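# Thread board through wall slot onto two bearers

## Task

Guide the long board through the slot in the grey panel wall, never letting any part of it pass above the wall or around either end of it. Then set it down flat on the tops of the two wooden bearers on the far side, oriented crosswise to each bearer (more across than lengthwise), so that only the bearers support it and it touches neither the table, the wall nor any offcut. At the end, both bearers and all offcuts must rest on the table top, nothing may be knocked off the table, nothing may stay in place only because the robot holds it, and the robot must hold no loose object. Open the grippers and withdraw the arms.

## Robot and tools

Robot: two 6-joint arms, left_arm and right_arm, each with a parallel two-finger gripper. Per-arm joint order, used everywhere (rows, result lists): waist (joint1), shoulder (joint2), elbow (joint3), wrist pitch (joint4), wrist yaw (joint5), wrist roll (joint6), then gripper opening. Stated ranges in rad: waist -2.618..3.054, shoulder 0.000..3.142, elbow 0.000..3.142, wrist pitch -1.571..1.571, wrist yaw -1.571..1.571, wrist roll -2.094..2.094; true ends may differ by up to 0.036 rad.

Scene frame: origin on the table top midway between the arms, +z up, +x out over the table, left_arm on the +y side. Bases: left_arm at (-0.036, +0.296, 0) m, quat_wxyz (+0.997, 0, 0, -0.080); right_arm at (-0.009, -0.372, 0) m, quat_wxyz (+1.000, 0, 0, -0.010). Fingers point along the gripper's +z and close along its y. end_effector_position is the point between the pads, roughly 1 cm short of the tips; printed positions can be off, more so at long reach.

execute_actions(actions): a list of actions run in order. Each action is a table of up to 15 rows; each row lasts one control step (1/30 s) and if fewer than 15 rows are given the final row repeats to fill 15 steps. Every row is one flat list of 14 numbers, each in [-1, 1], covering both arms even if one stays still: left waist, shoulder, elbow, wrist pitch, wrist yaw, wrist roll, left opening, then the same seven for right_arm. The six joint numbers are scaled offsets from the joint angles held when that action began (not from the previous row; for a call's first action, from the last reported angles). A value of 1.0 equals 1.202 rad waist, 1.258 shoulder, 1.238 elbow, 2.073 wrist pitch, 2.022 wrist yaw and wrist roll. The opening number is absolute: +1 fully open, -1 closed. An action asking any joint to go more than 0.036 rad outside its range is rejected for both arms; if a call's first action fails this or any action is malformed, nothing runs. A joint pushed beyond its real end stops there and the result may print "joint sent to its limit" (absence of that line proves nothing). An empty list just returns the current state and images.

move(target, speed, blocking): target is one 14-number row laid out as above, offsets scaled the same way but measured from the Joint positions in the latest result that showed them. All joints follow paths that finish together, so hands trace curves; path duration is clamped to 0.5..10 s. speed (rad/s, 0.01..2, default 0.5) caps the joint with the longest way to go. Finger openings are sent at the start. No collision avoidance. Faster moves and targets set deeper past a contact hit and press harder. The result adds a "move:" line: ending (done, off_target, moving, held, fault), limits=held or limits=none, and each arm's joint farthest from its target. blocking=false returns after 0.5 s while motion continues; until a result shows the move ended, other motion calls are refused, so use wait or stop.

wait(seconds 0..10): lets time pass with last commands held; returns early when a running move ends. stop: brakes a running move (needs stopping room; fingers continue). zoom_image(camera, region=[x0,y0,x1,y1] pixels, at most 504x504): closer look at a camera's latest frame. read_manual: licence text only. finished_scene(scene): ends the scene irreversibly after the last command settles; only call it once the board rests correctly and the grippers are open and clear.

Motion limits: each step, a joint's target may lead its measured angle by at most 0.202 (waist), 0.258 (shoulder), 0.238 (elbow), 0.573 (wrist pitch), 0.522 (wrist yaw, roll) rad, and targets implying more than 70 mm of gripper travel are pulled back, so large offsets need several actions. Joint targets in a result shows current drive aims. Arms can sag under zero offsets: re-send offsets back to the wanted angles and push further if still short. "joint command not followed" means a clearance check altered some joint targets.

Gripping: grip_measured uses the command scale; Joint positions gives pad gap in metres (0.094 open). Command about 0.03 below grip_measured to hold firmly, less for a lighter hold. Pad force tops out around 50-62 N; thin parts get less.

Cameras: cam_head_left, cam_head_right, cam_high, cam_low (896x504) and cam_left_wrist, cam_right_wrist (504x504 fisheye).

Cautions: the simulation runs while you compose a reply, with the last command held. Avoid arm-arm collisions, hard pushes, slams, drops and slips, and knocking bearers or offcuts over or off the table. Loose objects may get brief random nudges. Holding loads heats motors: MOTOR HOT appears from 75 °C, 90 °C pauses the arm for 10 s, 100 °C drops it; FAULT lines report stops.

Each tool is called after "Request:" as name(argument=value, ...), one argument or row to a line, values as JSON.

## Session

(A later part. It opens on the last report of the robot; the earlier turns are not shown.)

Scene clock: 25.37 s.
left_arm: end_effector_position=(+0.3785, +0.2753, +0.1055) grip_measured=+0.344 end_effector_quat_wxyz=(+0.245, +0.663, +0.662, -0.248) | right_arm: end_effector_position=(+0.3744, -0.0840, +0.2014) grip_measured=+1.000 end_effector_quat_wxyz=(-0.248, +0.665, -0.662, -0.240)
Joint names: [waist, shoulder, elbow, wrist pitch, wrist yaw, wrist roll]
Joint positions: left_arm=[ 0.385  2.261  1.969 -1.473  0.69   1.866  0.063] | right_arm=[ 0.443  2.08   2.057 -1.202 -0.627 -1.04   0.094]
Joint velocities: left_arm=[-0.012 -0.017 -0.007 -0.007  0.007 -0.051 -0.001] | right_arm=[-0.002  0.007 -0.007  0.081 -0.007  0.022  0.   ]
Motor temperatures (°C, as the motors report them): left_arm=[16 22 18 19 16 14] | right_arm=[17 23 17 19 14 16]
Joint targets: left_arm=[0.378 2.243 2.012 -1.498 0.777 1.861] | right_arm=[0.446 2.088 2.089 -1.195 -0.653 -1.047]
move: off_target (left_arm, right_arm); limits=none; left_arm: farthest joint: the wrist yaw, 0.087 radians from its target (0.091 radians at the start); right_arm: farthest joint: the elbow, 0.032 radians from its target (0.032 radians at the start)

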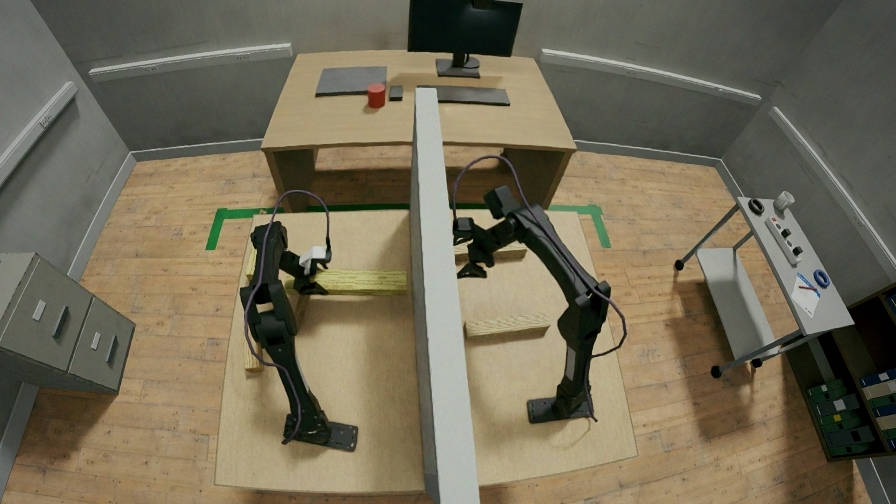

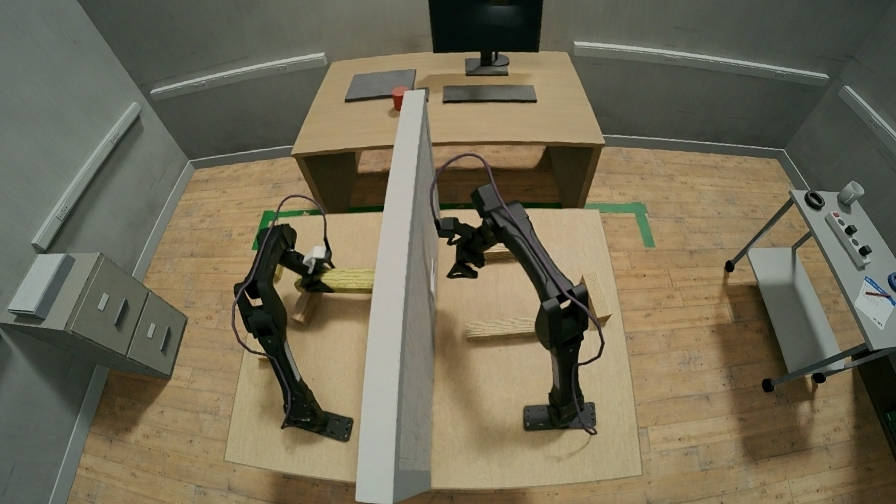

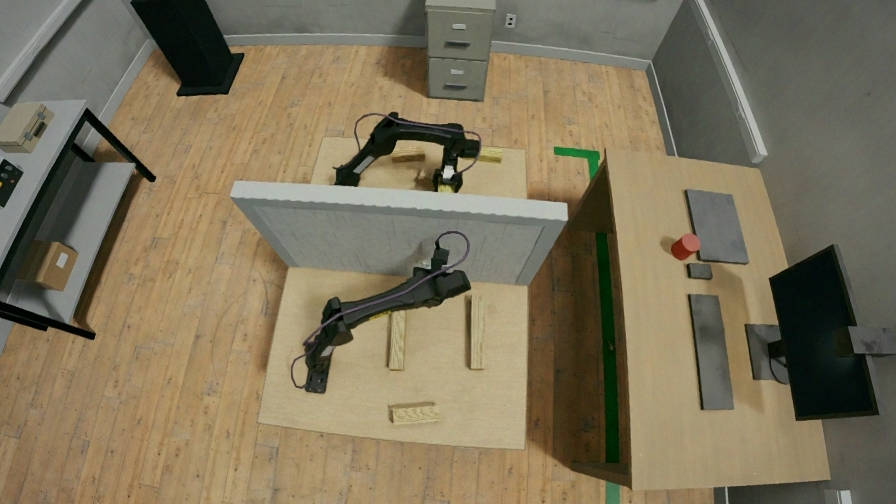

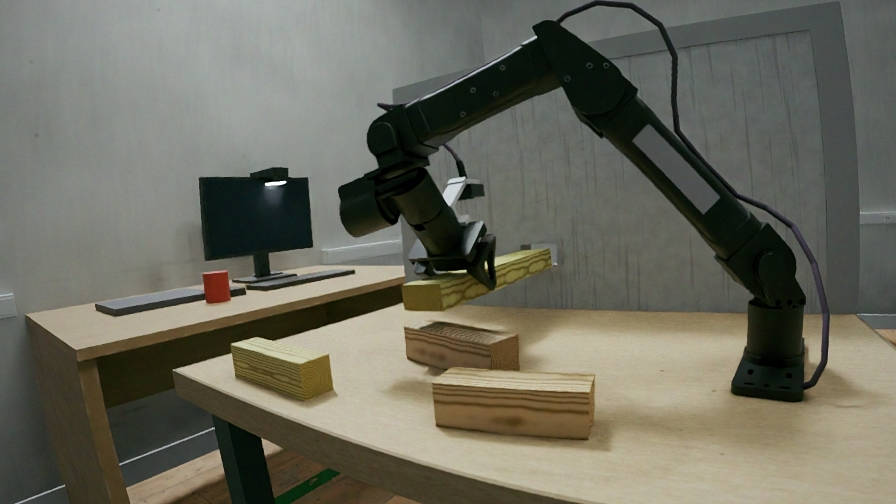

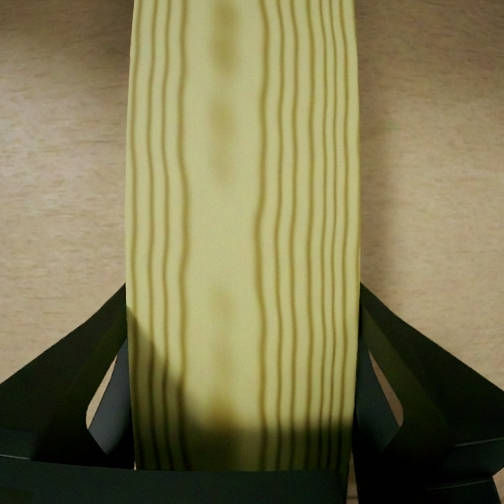

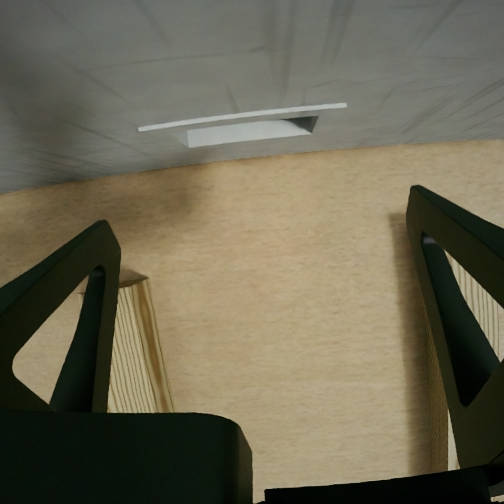

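Request:
move(
  target=[-0.0441,-0.0529,-0.0242,0.0116,0.047,-0.0326,-0.3, 0.0025,0.0064,0.0258,0.0034,-0.0129,-0.0035,1.0],
  speed=0.12,
)

Request:
zoom_image(
  camera="cam_low",
  region=[470, 215, 600, 300],
)

Scene clock: 27.23 s.
left_arm: end_effector_position=(+0.3819, +0.2567, +0.1096) grip_measured=+0.344 end_effector_quat_wxyz=(+0.247, +0.664, +0.663, -0.244) | right_arm: end_effector_position=(+0.3744, -0.0840, +0.2014) grip_measured=+1.000 end_effector_quat_wxyz=(-0.248, +0.665, -0.662, -0.240)
Joint names: [waist, shoulder, elbow, wrist pitch, wrist yaw, wrist roll]
Joint positions: left_arm=[ 0.34   2.237  1.95  -1.432  0.696  1.806  0.063] | right_arm=[ 0.443  2.08   2.057 -1.202 -0.627 -1.041  0.094]
Joint velocities: left_arm=[-0.007  0.042 -0.007 -0.037 -0.066 -0.11  -0.001] | right_arm=[-0.012  0.007 -0.002 -0.007  0.037  0.007  0.   ]
Motor temperatures (°C, as the motors report them): left_arm=[16 22 18 19 16 14] | right_arm=[17 24 18 19 14 16]
Joint targets: left_arm=[0.332 2.195 1.939 -1.449 0.785 1.800] | right_arm=[0.446 2.088 2.089 -1.195 -0.653 -1.048]
move: off_target (left_arm, right_arm); limits=none; left_arm: farthest joint: the wrist yaw, 0.089 radians from its target (0.095 radians at the start); right_arm: farthest joint: the elbow, 0.032 radians from its target (0.032 radians at the start)

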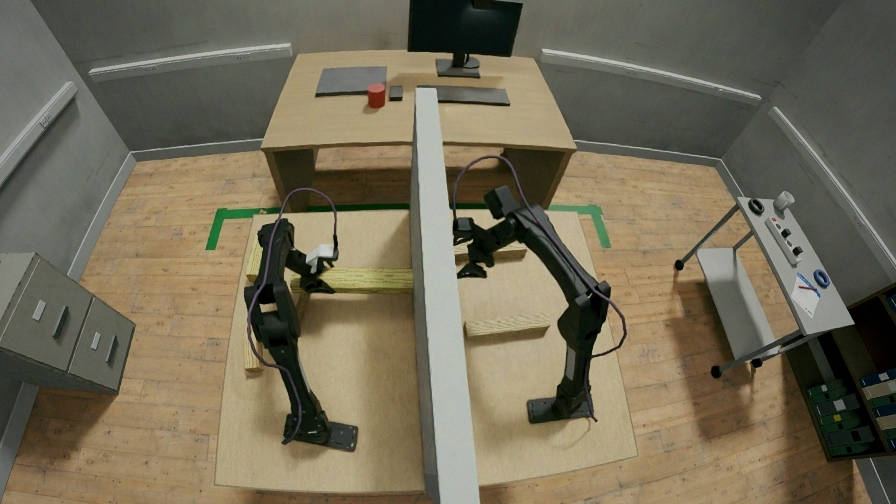

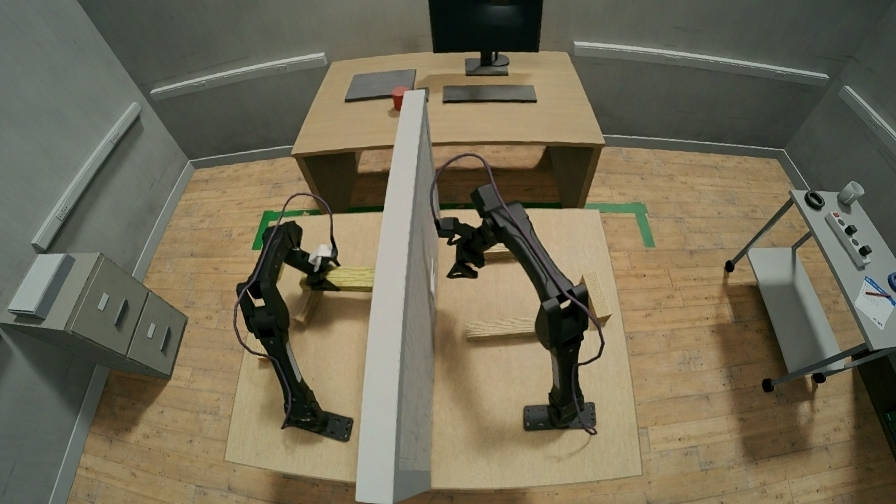

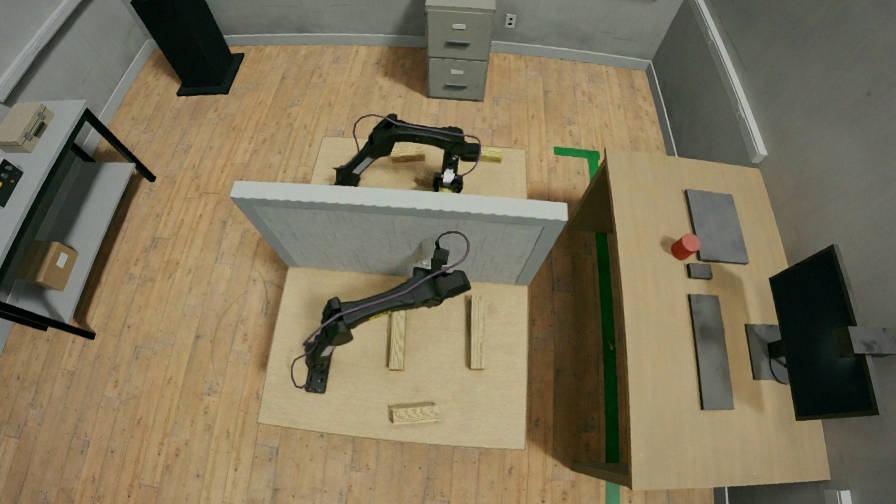

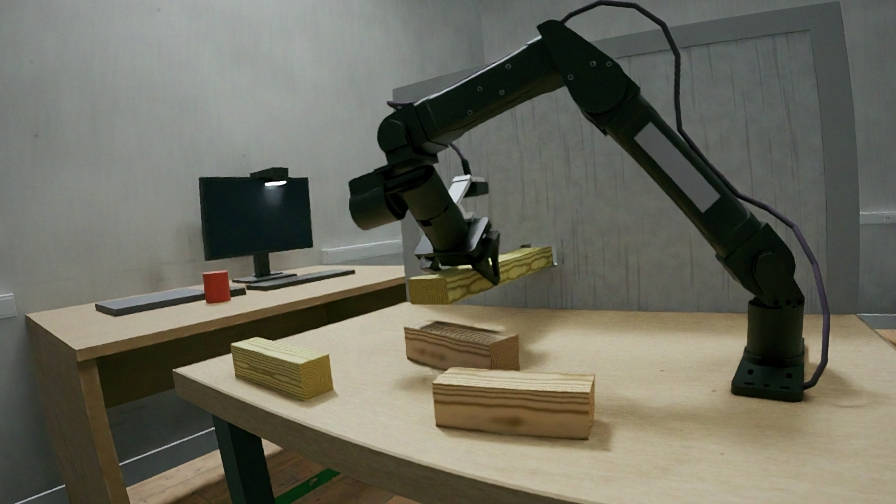

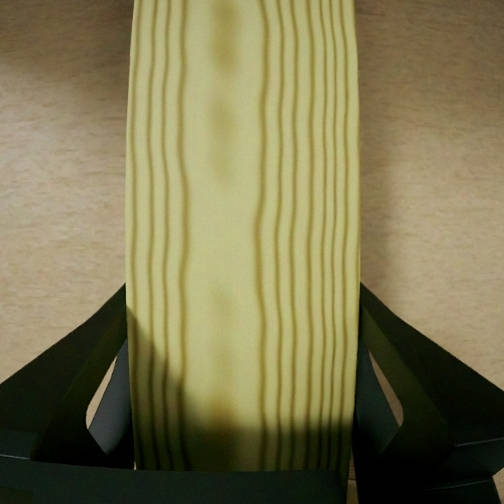

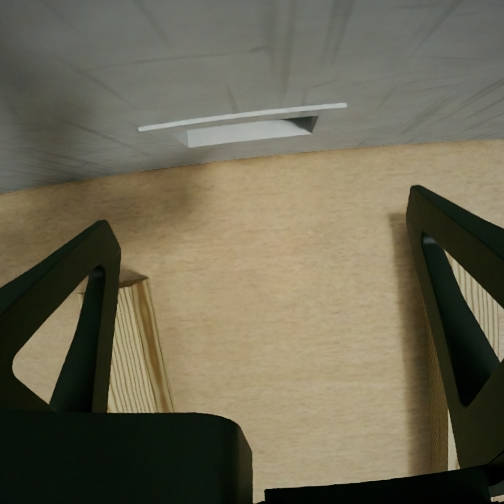

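Region (470, 215, 600, 300) of cam_low's 896x504 image, scaled by 3.877, with more detail than that image has; it fills the top 330 rows of this view, and the rest is white.

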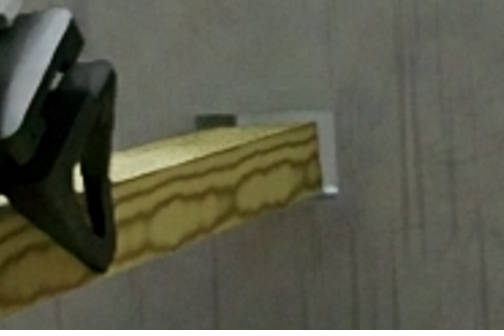

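Request:
move(
  target=[-0.0757,-0.0739,-0.0775,0.0453,0.0497,-0.0564,-0.3, 0.0025,0.0064,0.0258,0.0034,-0.0129,-0.0035,1.0],
  speed=0.12,
)

Request:
zoom_image(
  camera="cam_low",
  region=[470, 215, 600, 300],
)

Scene clock: 29.43 s.
left_arm: end_effector_position=(+0.3777, +0.2549, +0.1036) grip_measured=+0.344 end_effector_quat_wxyz=(+0.221, +0.662, +0.683, -0.216) | right_arm: end_effector_position=(+0.3744, -0.0840, +0.2014) grip_measured=+1.000 end_effector_quat_wxyz=(-0.248, +0.665, -0.662, -0.240)
Joint names: [waist, shoulder, elbow, wrist pitch, wrist yaw, wrist roll]
Joint positions: left_arm=[ 0.312  2.179  1.869 -1.351  0.624  1.721  0.063] | right_arm=[ 0.443  2.08   2.057 -1.202 -0.627 -1.041  0.094]
Joint velocities: left_arm=[-0.022 -0.027  0.002  0.037 -0.007  0.037  0.001] | right_arm=[-0.022 -0.012  0.012 -0.066 -0.066 -0.037  0.   ]
Motor temperatures (°C, as the motors report them): left_arm=[16 23 18 19 16 14] | right_arm=[17 24 18 19 14 16]
Joint targets: left_arm=[0.249 2.144 1.854 -1.338 0.796 1.691] | right_arm=[0.446 2.088 2.089 -1.195 -0.653 -1.048]
move: off_target (left_arm, right_arm); limits=none; left_arm: farthest joint: the wrist yaw, 0.173 radians from its target (0.100 radians at the start); right_arm: farthest joint: the elbow, 0.032 radians from its target (0.032 radians at the start)

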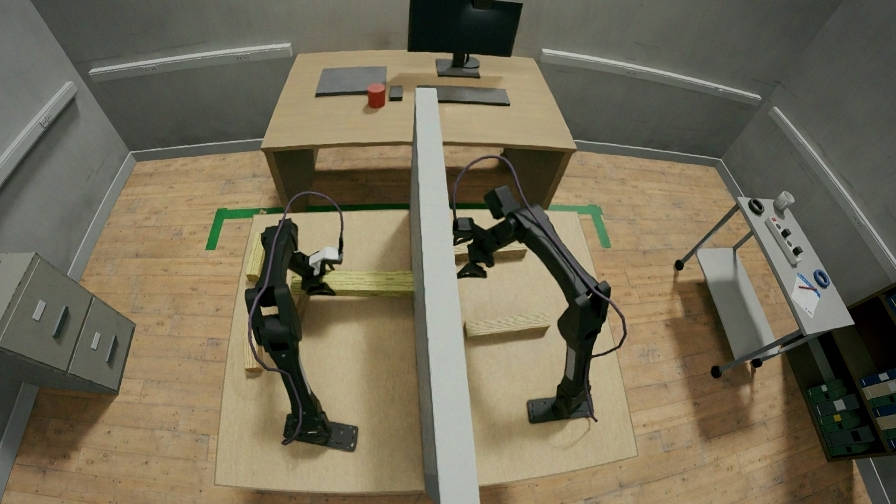

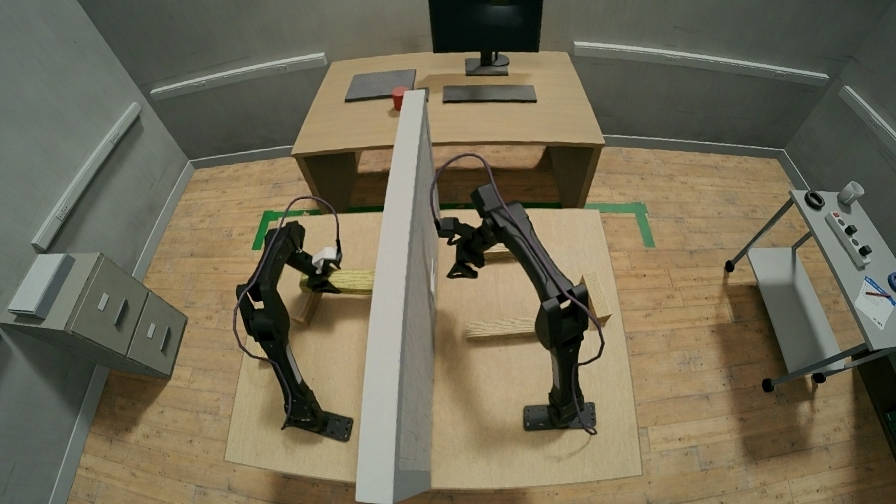

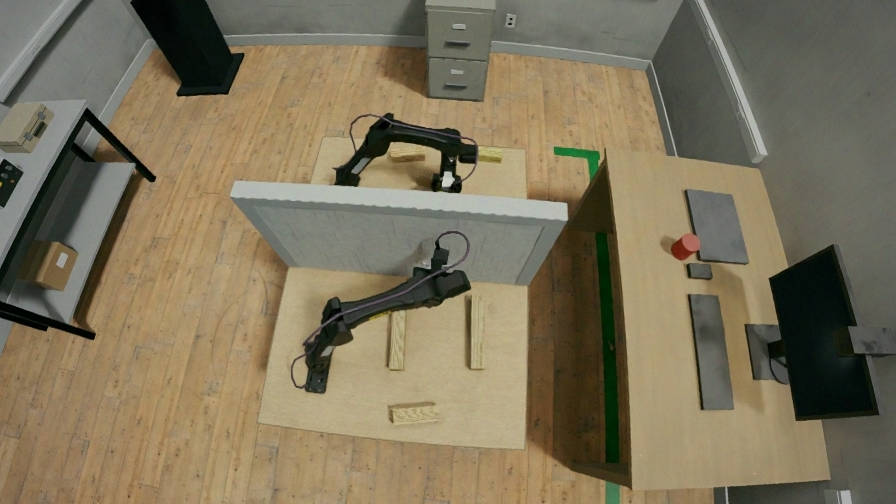

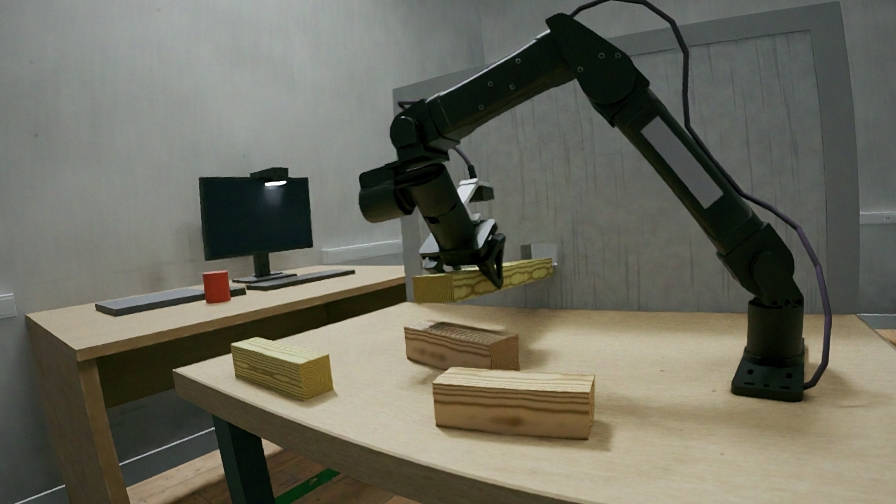

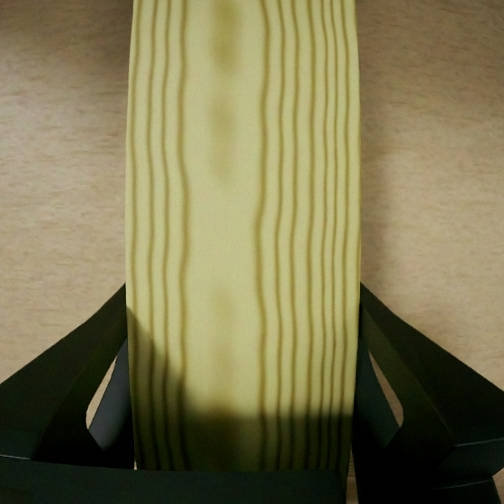

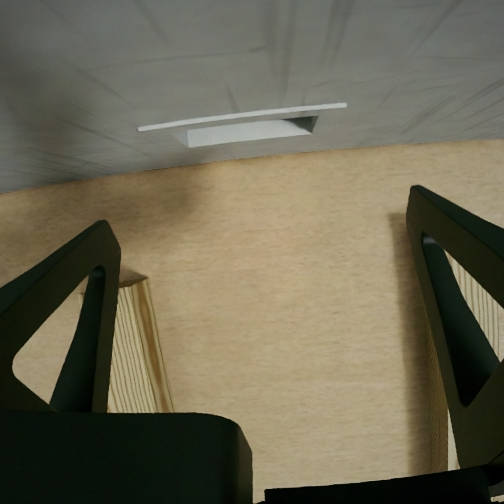

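Region (470, 215, 600, 300) of cam_low's 896x504 image, scaled by 3.877, with more detail than that image has; it fills the top 330 rows of this view, and the rest is white.

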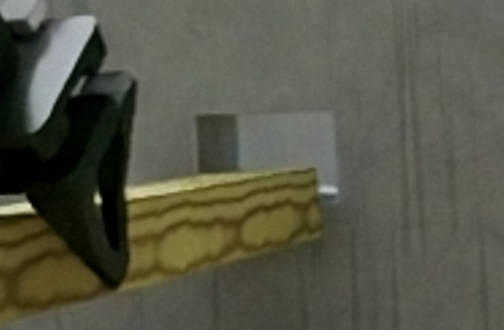

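Request:
move(
  target=[0.0591,0.0564,0.1163,-0.0777,0.0772,0.0663,-0.3, 0.0025,0.0064,0.0258,0.0034,-0.0129,-0.0035,1.0],
  speed=0.15,
)

Request:
zoom_image(
  camera="cam_low",
  region=[390, 200, 600, 320],
)

Scene clock: 31.47 s.
left_arm: end_effector_position=(+0.3793, +0.2719, +0.1093) grip_measured=+0.344 end_effector_quat_wxyz=(+0.246, +0.661, +0.664, -0.247) | right_arm: end_effector_position=(+0.3744, -0.0840, +0.2014) grip_measured=+1.000 end_effector_quat_wxyz=(-0.248, +0.665, -0.662, -0.240)
Joint names: [waist, shoulder, elbow, wrist pitch, wrist yaw, wrist roll]
Joint positions: left_arm=[ 0.377  2.252  1.971 -1.471  0.692  1.848  0.063] | right_arm=[ 0.443  2.08   2.057 -1.202 -0.627 -1.041  0.094]
Joint velocities: left_arm=[ 0.002 -0.012 -0.002 -0.081 -0.037 -0.11  -0.001] | right_arm=[-0.002  0.012 -0.002 -0.066 -0.007  0.022  0.   ]
Motor temperatures (°C, as the motors report them): left_arm=[16 23 18 19 17 14] | right_arm=[17 24 18 19 14 16]
Joint targets: left_arm=[0.383 2.250 2.013 -1.513 0.780 1.855] | right_arm=[0.446 2.088 2.089 -1.195 -0.653 -1.048]
move: off_target (left_arm, right_arm); limits=none; left_arm: farthest joint: the wrist yaw, 0.088 radians from its target (0.156 radians at the start); right_arm: farthest joint: the elbow, 0.032 radians from its target (0.032 radians at the start)

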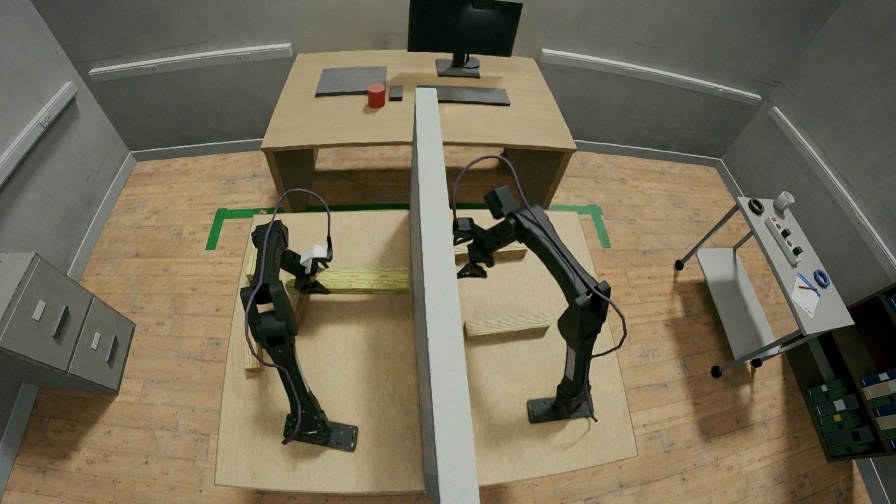

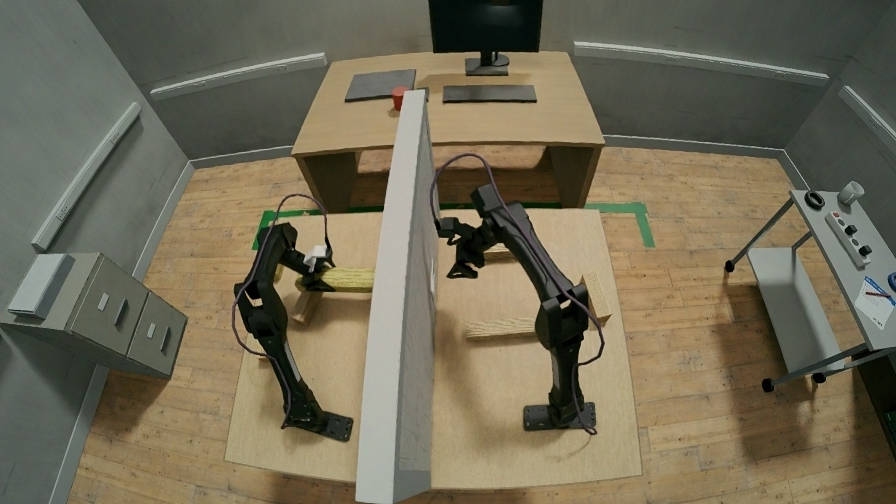

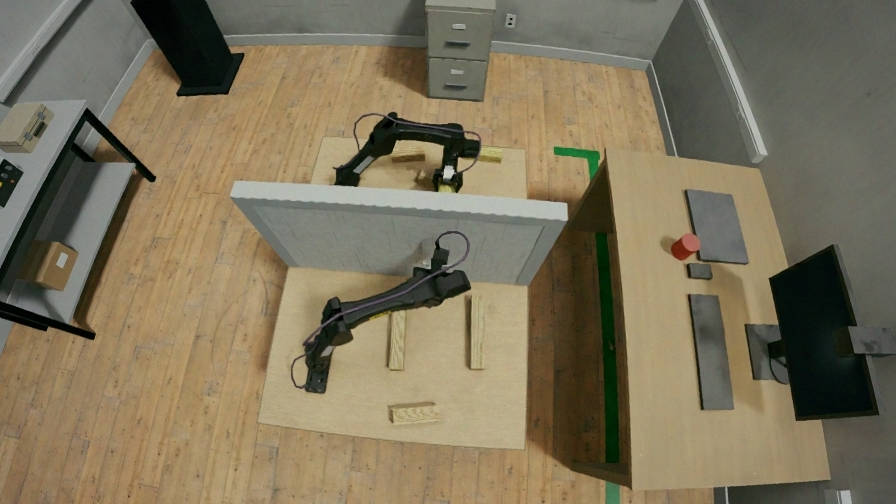

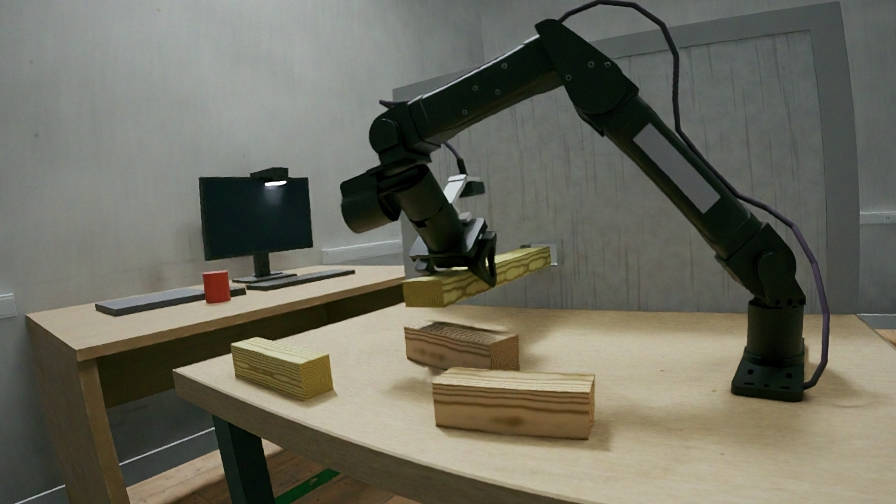

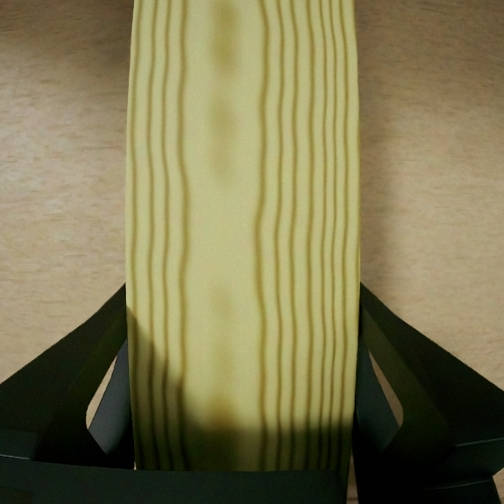

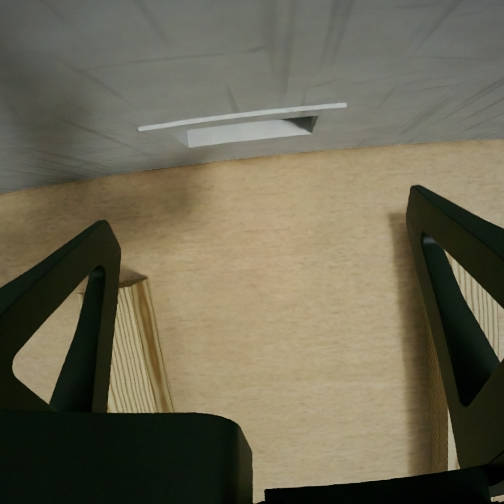

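Region (390, 200, 600, 320) of cam_low's 896x504 image, scaled by 2.400, with more detail than that image has; it fills the top 288 rows of this view, and the rest is white.

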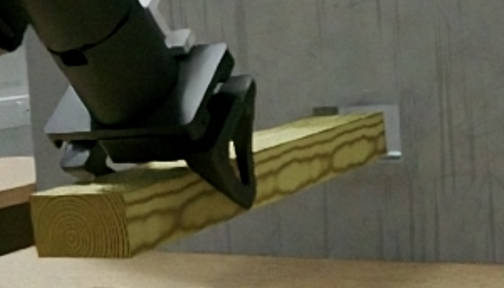

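Request:
execute_actions(
  actions=[
    [[-0.0117,-0.0364,-0.0138,-0.0048,0.0445,-0.0067,-0.3,0.0025,0.0064,0.0258,0.0034,-0.0129,-0.0035,1.0],[-0.0117,-0.0364,-0.0138,-0.0048,0.0445,-0.0067,-0.3,0.0025,0.0064,0.0258,0.0034,-0.0129,-0.0035,1.0],[-0.0117,-0.0364,-0.0138,-0.0048,0.0445,-0.0067,-0.3,0.0025,0.0064,0.0258,0.0034,-0.0129,-0.0035,1.0],[-0.0167,-0.0395,-0.0188,-0.0014,0.0450,-0.0104,-0.3,0.0025,0.0064,0.0258,0.0034,-0.0129,-0.0035,1.0],[-0.0167,-0.0395,-0.0188,-0.0014,0.0450,-0.0104,-0.3,0.0025,0.0064,0.0258,0.0034,-0.0129,-0.0035,1.0],[-0.0167,-0.0395,-0.0188,-0.0014,0.0450,-0.0104,-0.3,0.0025,0.0064,0.0258,0.0034,-0.0129,-0.0035,1.0],[-0.0217,-0.0425,-0.0237,0.0021,0.0455,-0.0141,-0.3,0.0025,0.0064,0.0258,0.0034,-0.0129,-0.0035,1.0],[-0.0217,-0.0425,-0.0237,0.0021,0.0455,-0.0141,-0.3,0.0025,0.0064,0.0258,0.0034,-0.0129,-0.0035,1.0],[-0.0217,-0.0425,-0.0237,0.0021,0.0455,-0.0141,-0.3,0.0025,0.0064,0.0258,0.0034,-0.0129,-0.0035,1.0],[-0.0267,-0.0455,-0.0287,0.0055,0.0460,-0.0178,-0.3,0.0025,0.0064,0.0258,0.0034,-0.0129,-0.0035,1.0],[-0.0267,-0.0455,-0.0287,0.0055,0.0460,-0.0178,-0.3,0.0025,0.0064,0.0258,0.0034,-0.0129,-0.0035,1.0],[-0.0267,-0.0455,-0.0287,0.0055,0.0460,-0.0178,-0.3,0.0025,0.0064,0.0258,0.0034,-0.0129,-0.0035,1.0],[-0.0317,-0.0486,-0.0336,0.0089,0.0465,-0.0216,-0.3,0.0025,0.0064,0.0258,0.0034,-0.0129,-0.0035,1.0]],
    [[-0.0117,-0.0362,-0.0134,-0.0029,0.0444,-0.0067,-0.3,0.0025,0.0064,0.0258,0.0034,-0.0129,-0.0035,1.0],[-0.0117,-0.0362,-0.0134,-0.0029,0.0444,-0.0067,-0.3,0.0025,0.0064,0.0258,0.0034,-0.0129,-0.0035,1.0],[-0.0117,-0.0362,-0.0134,-0.0029,0.0444,-0.0067,-0.3,0.0025,0.0064,0.0258,0.0034,-0.0129,-0.0035,1.0],[-0.0167,-0.0389,-0.0179,0.0004,0.0449,-0.0104,-0.3,0.0025,0.0064,0.0258,0.0034,-0.0129,-0.0035,1.0],[-0.0167,-0.0389,-0.0179,0.0004,0.0449,-0.0104,-0.3,0.0025,0.0064,0.0258,0.0034,-0.0129,-0.0035,1.0],[-0.0167,-0.0389,-0.0179,0.0004,0.0449,-0.0104,-0.3,0.0025,0.0064,0.0258,0.0034,-0.0129,-0.0035,1.0],[-0.0217,-0.0417,-0.0224,0.0038,0.0453,-0.0141,-0.3,0.0025,0.0064,0.0258,0.0034,-0.0129,-0.0035,1.0],[-0.0217,-0.0417,-0.0224,0.0038,0.0453,-0.0141,-0.3,0.0025,0.0064,0.0258,0.0034,-0.0129,-0.0035,1.0],[-0.0217,-0.0417,-0.0224,0.0038,0.0453,-0.0141,-0.3,0.0025,0.0064,0.0258,0.0034,-0.0129,-0.0035,1.0],[-0.0267,-0.0444,-0.0269,0.0072,0.0457,-0.0178,-0.3,0.0025,0.0064,0.0258,0.0034,-0.0129,-0.0035,1.0],[-0.0267,-0.0444,-0.0269,0.0072,0.0457,-0.0178,-0.3,0.0025,0.0064,0.0258,0.0034,-0.0129,-0.0035,1.0],[-0.0267,-0.0444,-0.0269,0.0072,0.0457,-0.0178,-0.3,0.0025,0.0064,0.0258,0.0034,-0.0129,-0.0035,1.0],[-0.0317,-0.0472,-0.0314,0.0105,0.0461,-0.0216,-0.3,0.0025,0.0064,0.0258,0.0034,-0.0129,-0.0035,1.0]],
  ],
)

Request:
wait(
  seconds=0.3,
)

Request:
zoom_image(
  camera="cam_low",
  region=[470, 215, 600, 300],
)

Scene clock: 34.43 s.
left_arm: end_effector_position=(+0.3782, +0.2471, +0.1067) grip_measured=+0.344 end_effector_quat_wxyz=(+0.244, +0.662, +0.662, -0.252) | right_arm: end_effector_position=(+0.3744, -0.0840, +0.2014) grip_measured=+1.000 end_effector_quat_wxyz=(-0.248, +0.665, -0.662, -0.240)
Joint names: [waist, shoulder, elbow, wrist pitch, wrist yaw, wrist roll]
Joint positions: left_arm=[ 0.321  2.226  1.916 -1.412  0.704  1.786  0.063] | right_arm=[ 0.443  2.08   2.057 -1.202 -0.627 -1.041  0.094]
Joint velocities: left_arm=[-0.076 -0.046 -0.017 -0.022 -0.022  0.066  0.   ] | right_arm=[-0.022  0.007 -0.017  0.037  0.037 -0.022  0.   ]
Motor temperatures (°C, as the motors report them): left_arm=[16 24 18 18 17 14] | right_arm=[17 25 18 19 14 16]
Joint targets: left_arm=[0.310 2.179 1.903 -1.421 0.790 1.773] | right_arm=[0.446 2.088 2.089 -1.195 -0.653 -1.048]
Step readings (joint positions; steps 1 to 15: 1st action; 16 to 30: 2nd action):
0: left_arm=[0.377 2.252 1.971 -1.471 0.692 1.849] | right_arm=[0.443 2.080 2.057 -1.202 -0.627 -1.041]
1: left_arm=[0.377 2.252 1.971 -1.471 0.692 1.847] | right_arm=[0.443 2.080 2.057 -1.202 -0.627 -1.041]
2: left_arm=[0.376 2.252 1.971 -1.469 0.693 1.846] | right_arm=[0.443 2.080 2.057 -1.202 -0.627 -1.041]
4: left_arm=[0.374 2.252 1.971 -1.465 0.693 1.842] | right_arm=[0.443 2.080 2.057 -1.202 -0.627 -1.041]
8: left_arm=[0.365 2.248 1.962 -1.452 0.695 1.833] | right_arm=[0.443 2.080 2.057 -1.202 -0.627 -1.041]
15: left_arm=[0.348 2.238 1.942 -1.443 0.697 1.817] | right_arm=[0.443 2.080 2.057 -1.202 -0.627 -1.041]
16: left_arm=[0.346 2.237 1.940 -1.441 0.697 1.815] | right_arm=[0.443 2.080 2.057 -1.202 -0.627 -1.041]
17: left_arm=[0.345 2.237 1.939 -1.439 0.698 1.814] | right_arm=[0.443 2.080 2.057 -1.202 -0.627 -1.041]
19: left_arm=[0.341 2.236 1.937 -1.435 0.699 1.810] | right_arm=[0.443 2.080 2.057 -1.202 -0.627 -1.041]
23: left_arm=[0.335 2.236 1.929 -1.426 0.700 1.802] | right_arm=[0.443 2.080 2.057 -1.202 -0.627 -1.041]
30: Joint positions above

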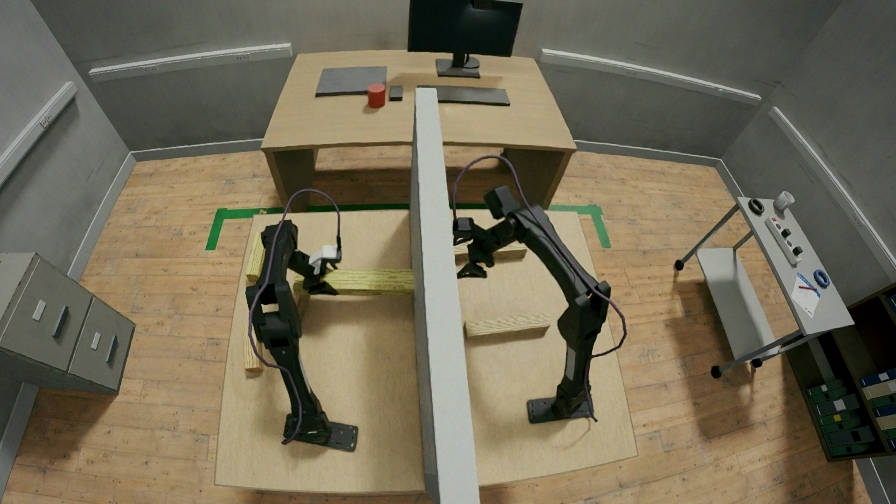

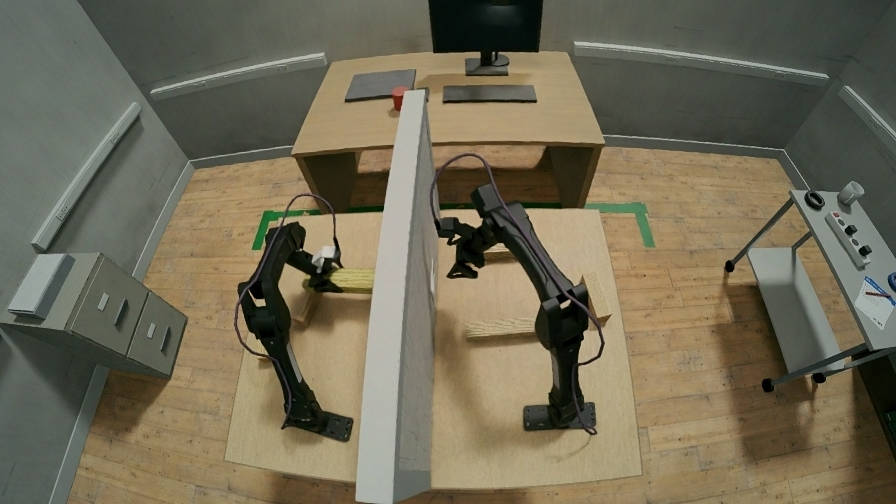

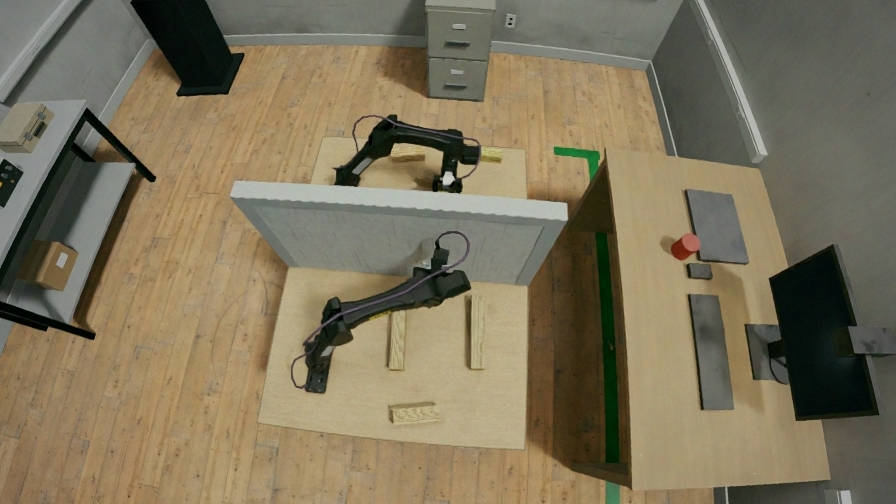

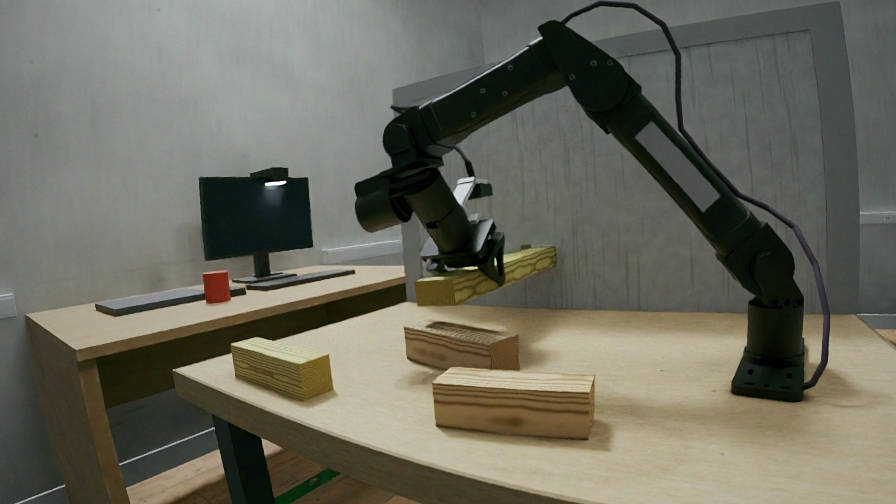

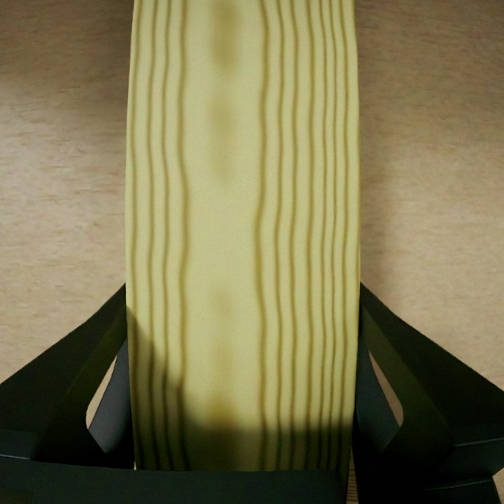

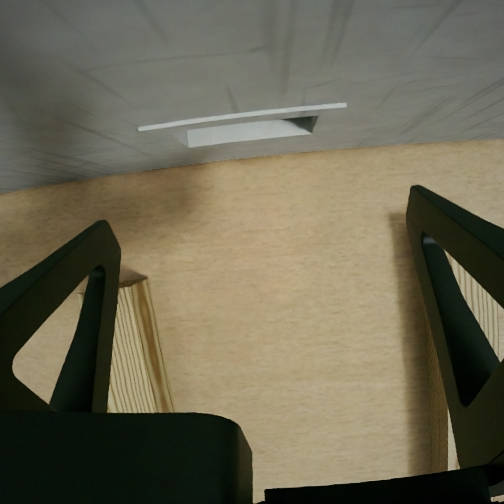

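Scene clock: 34.73 s.
left_arm: end_effector_position=(+0.3790, +0.2451, +0.1078) grip_measured=+0.344 end_effector_quat_wxyz=(+0.245, +0.662, +0.662, -0.251) | right_arm: end_effector_position=(+0.3744, -0.0840, +0.2014) grip_measured=+1.000 end_effector_quat_wxyz=(-0.248, +0.665, -0.662, -0.240)
Joint names: [waist, shoulder, elbow, wrist pitch, wrist yaw, wrist roll]
Joint positions: left_arm=[ 0.316  2.222  1.915 -1.407  0.705  1.779  0.063] | right_arm=[ 0.443  2.08   2.057 -1.202 -0.627 -1.041  0.094]
Joint velocities: left_arm=[ 0.002  0.007  0.007  0.051 -0.007  0.051  0.001] | right_arm=[-0.022 -0.002  0.012  0.051 -0.066  0.022  0.   ]
Motor temperatures (°C, as the motors report them): left_arm=[16 24 18 18 17 14] | right_arm=[17 25 18 19 14 16]
Joint targets: left_arm=[0.310 2.179 1.903 -1.421 0.790 1.773] | right_arm=[0.446 2.088 2.089 -1.195 -0.653 -1.048]
wait: 0.30 s; no rest

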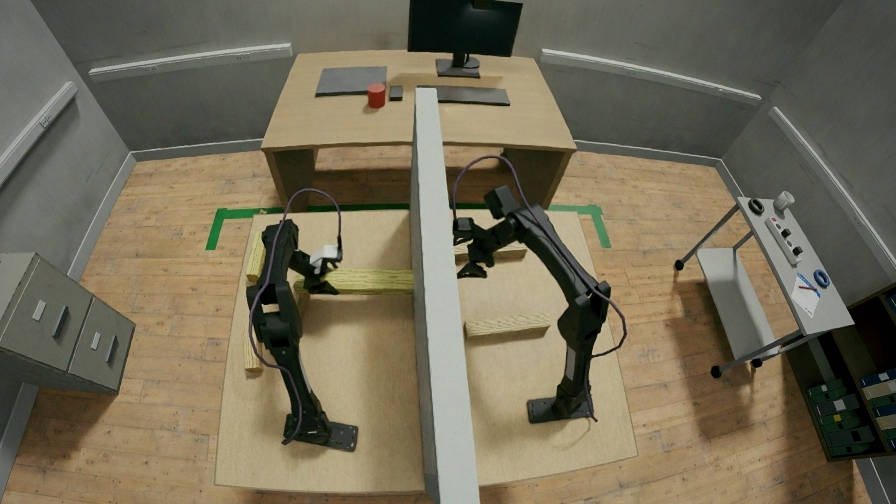

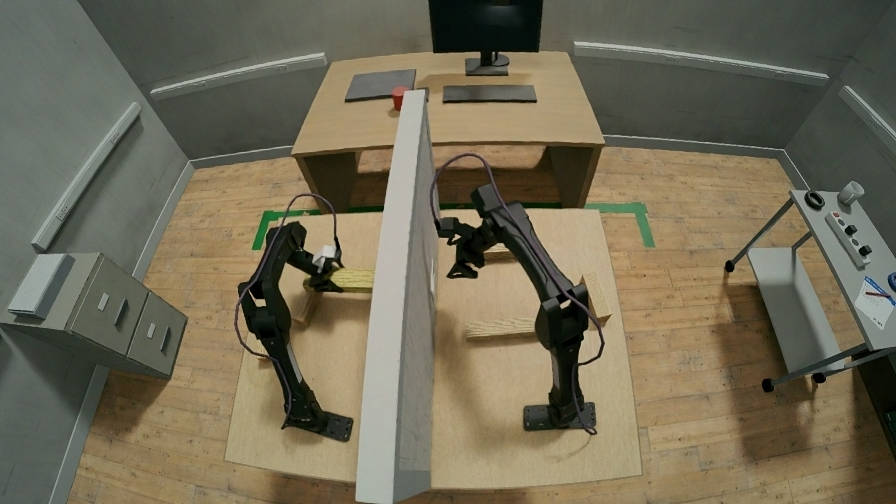

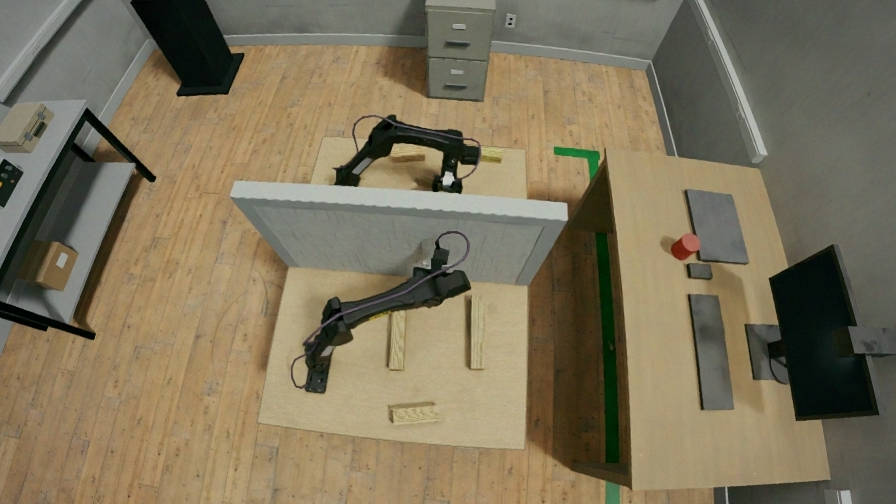

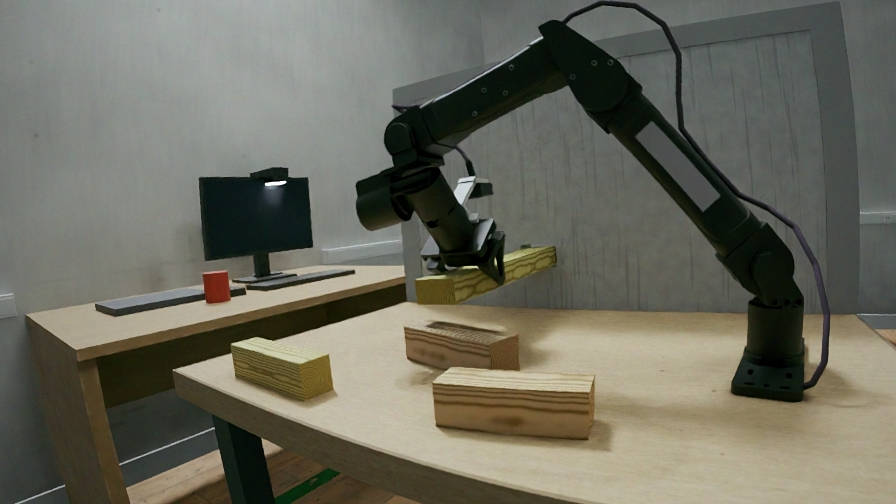

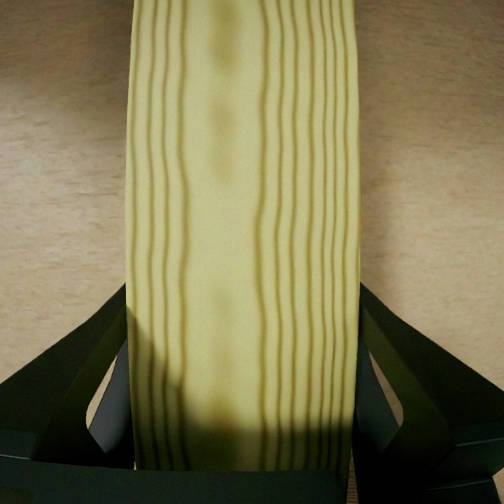

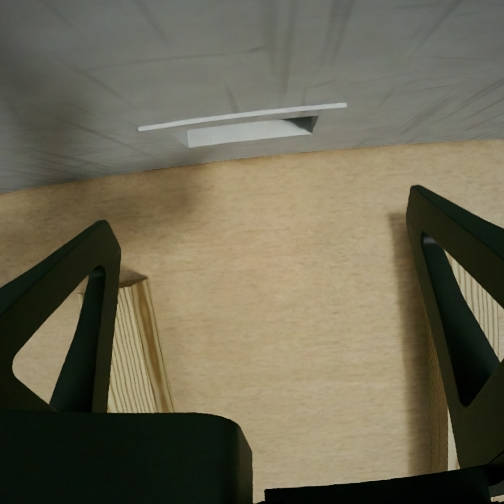

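Region (470, 215, 600, 300) of cam_low's 896x504 image, scaled by 3.877, with more detail than that image has; it fills the top 330 rows of this view, and the rest is white.

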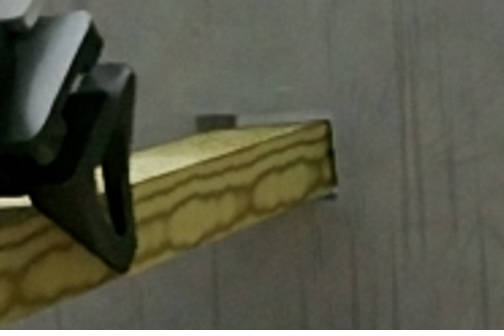

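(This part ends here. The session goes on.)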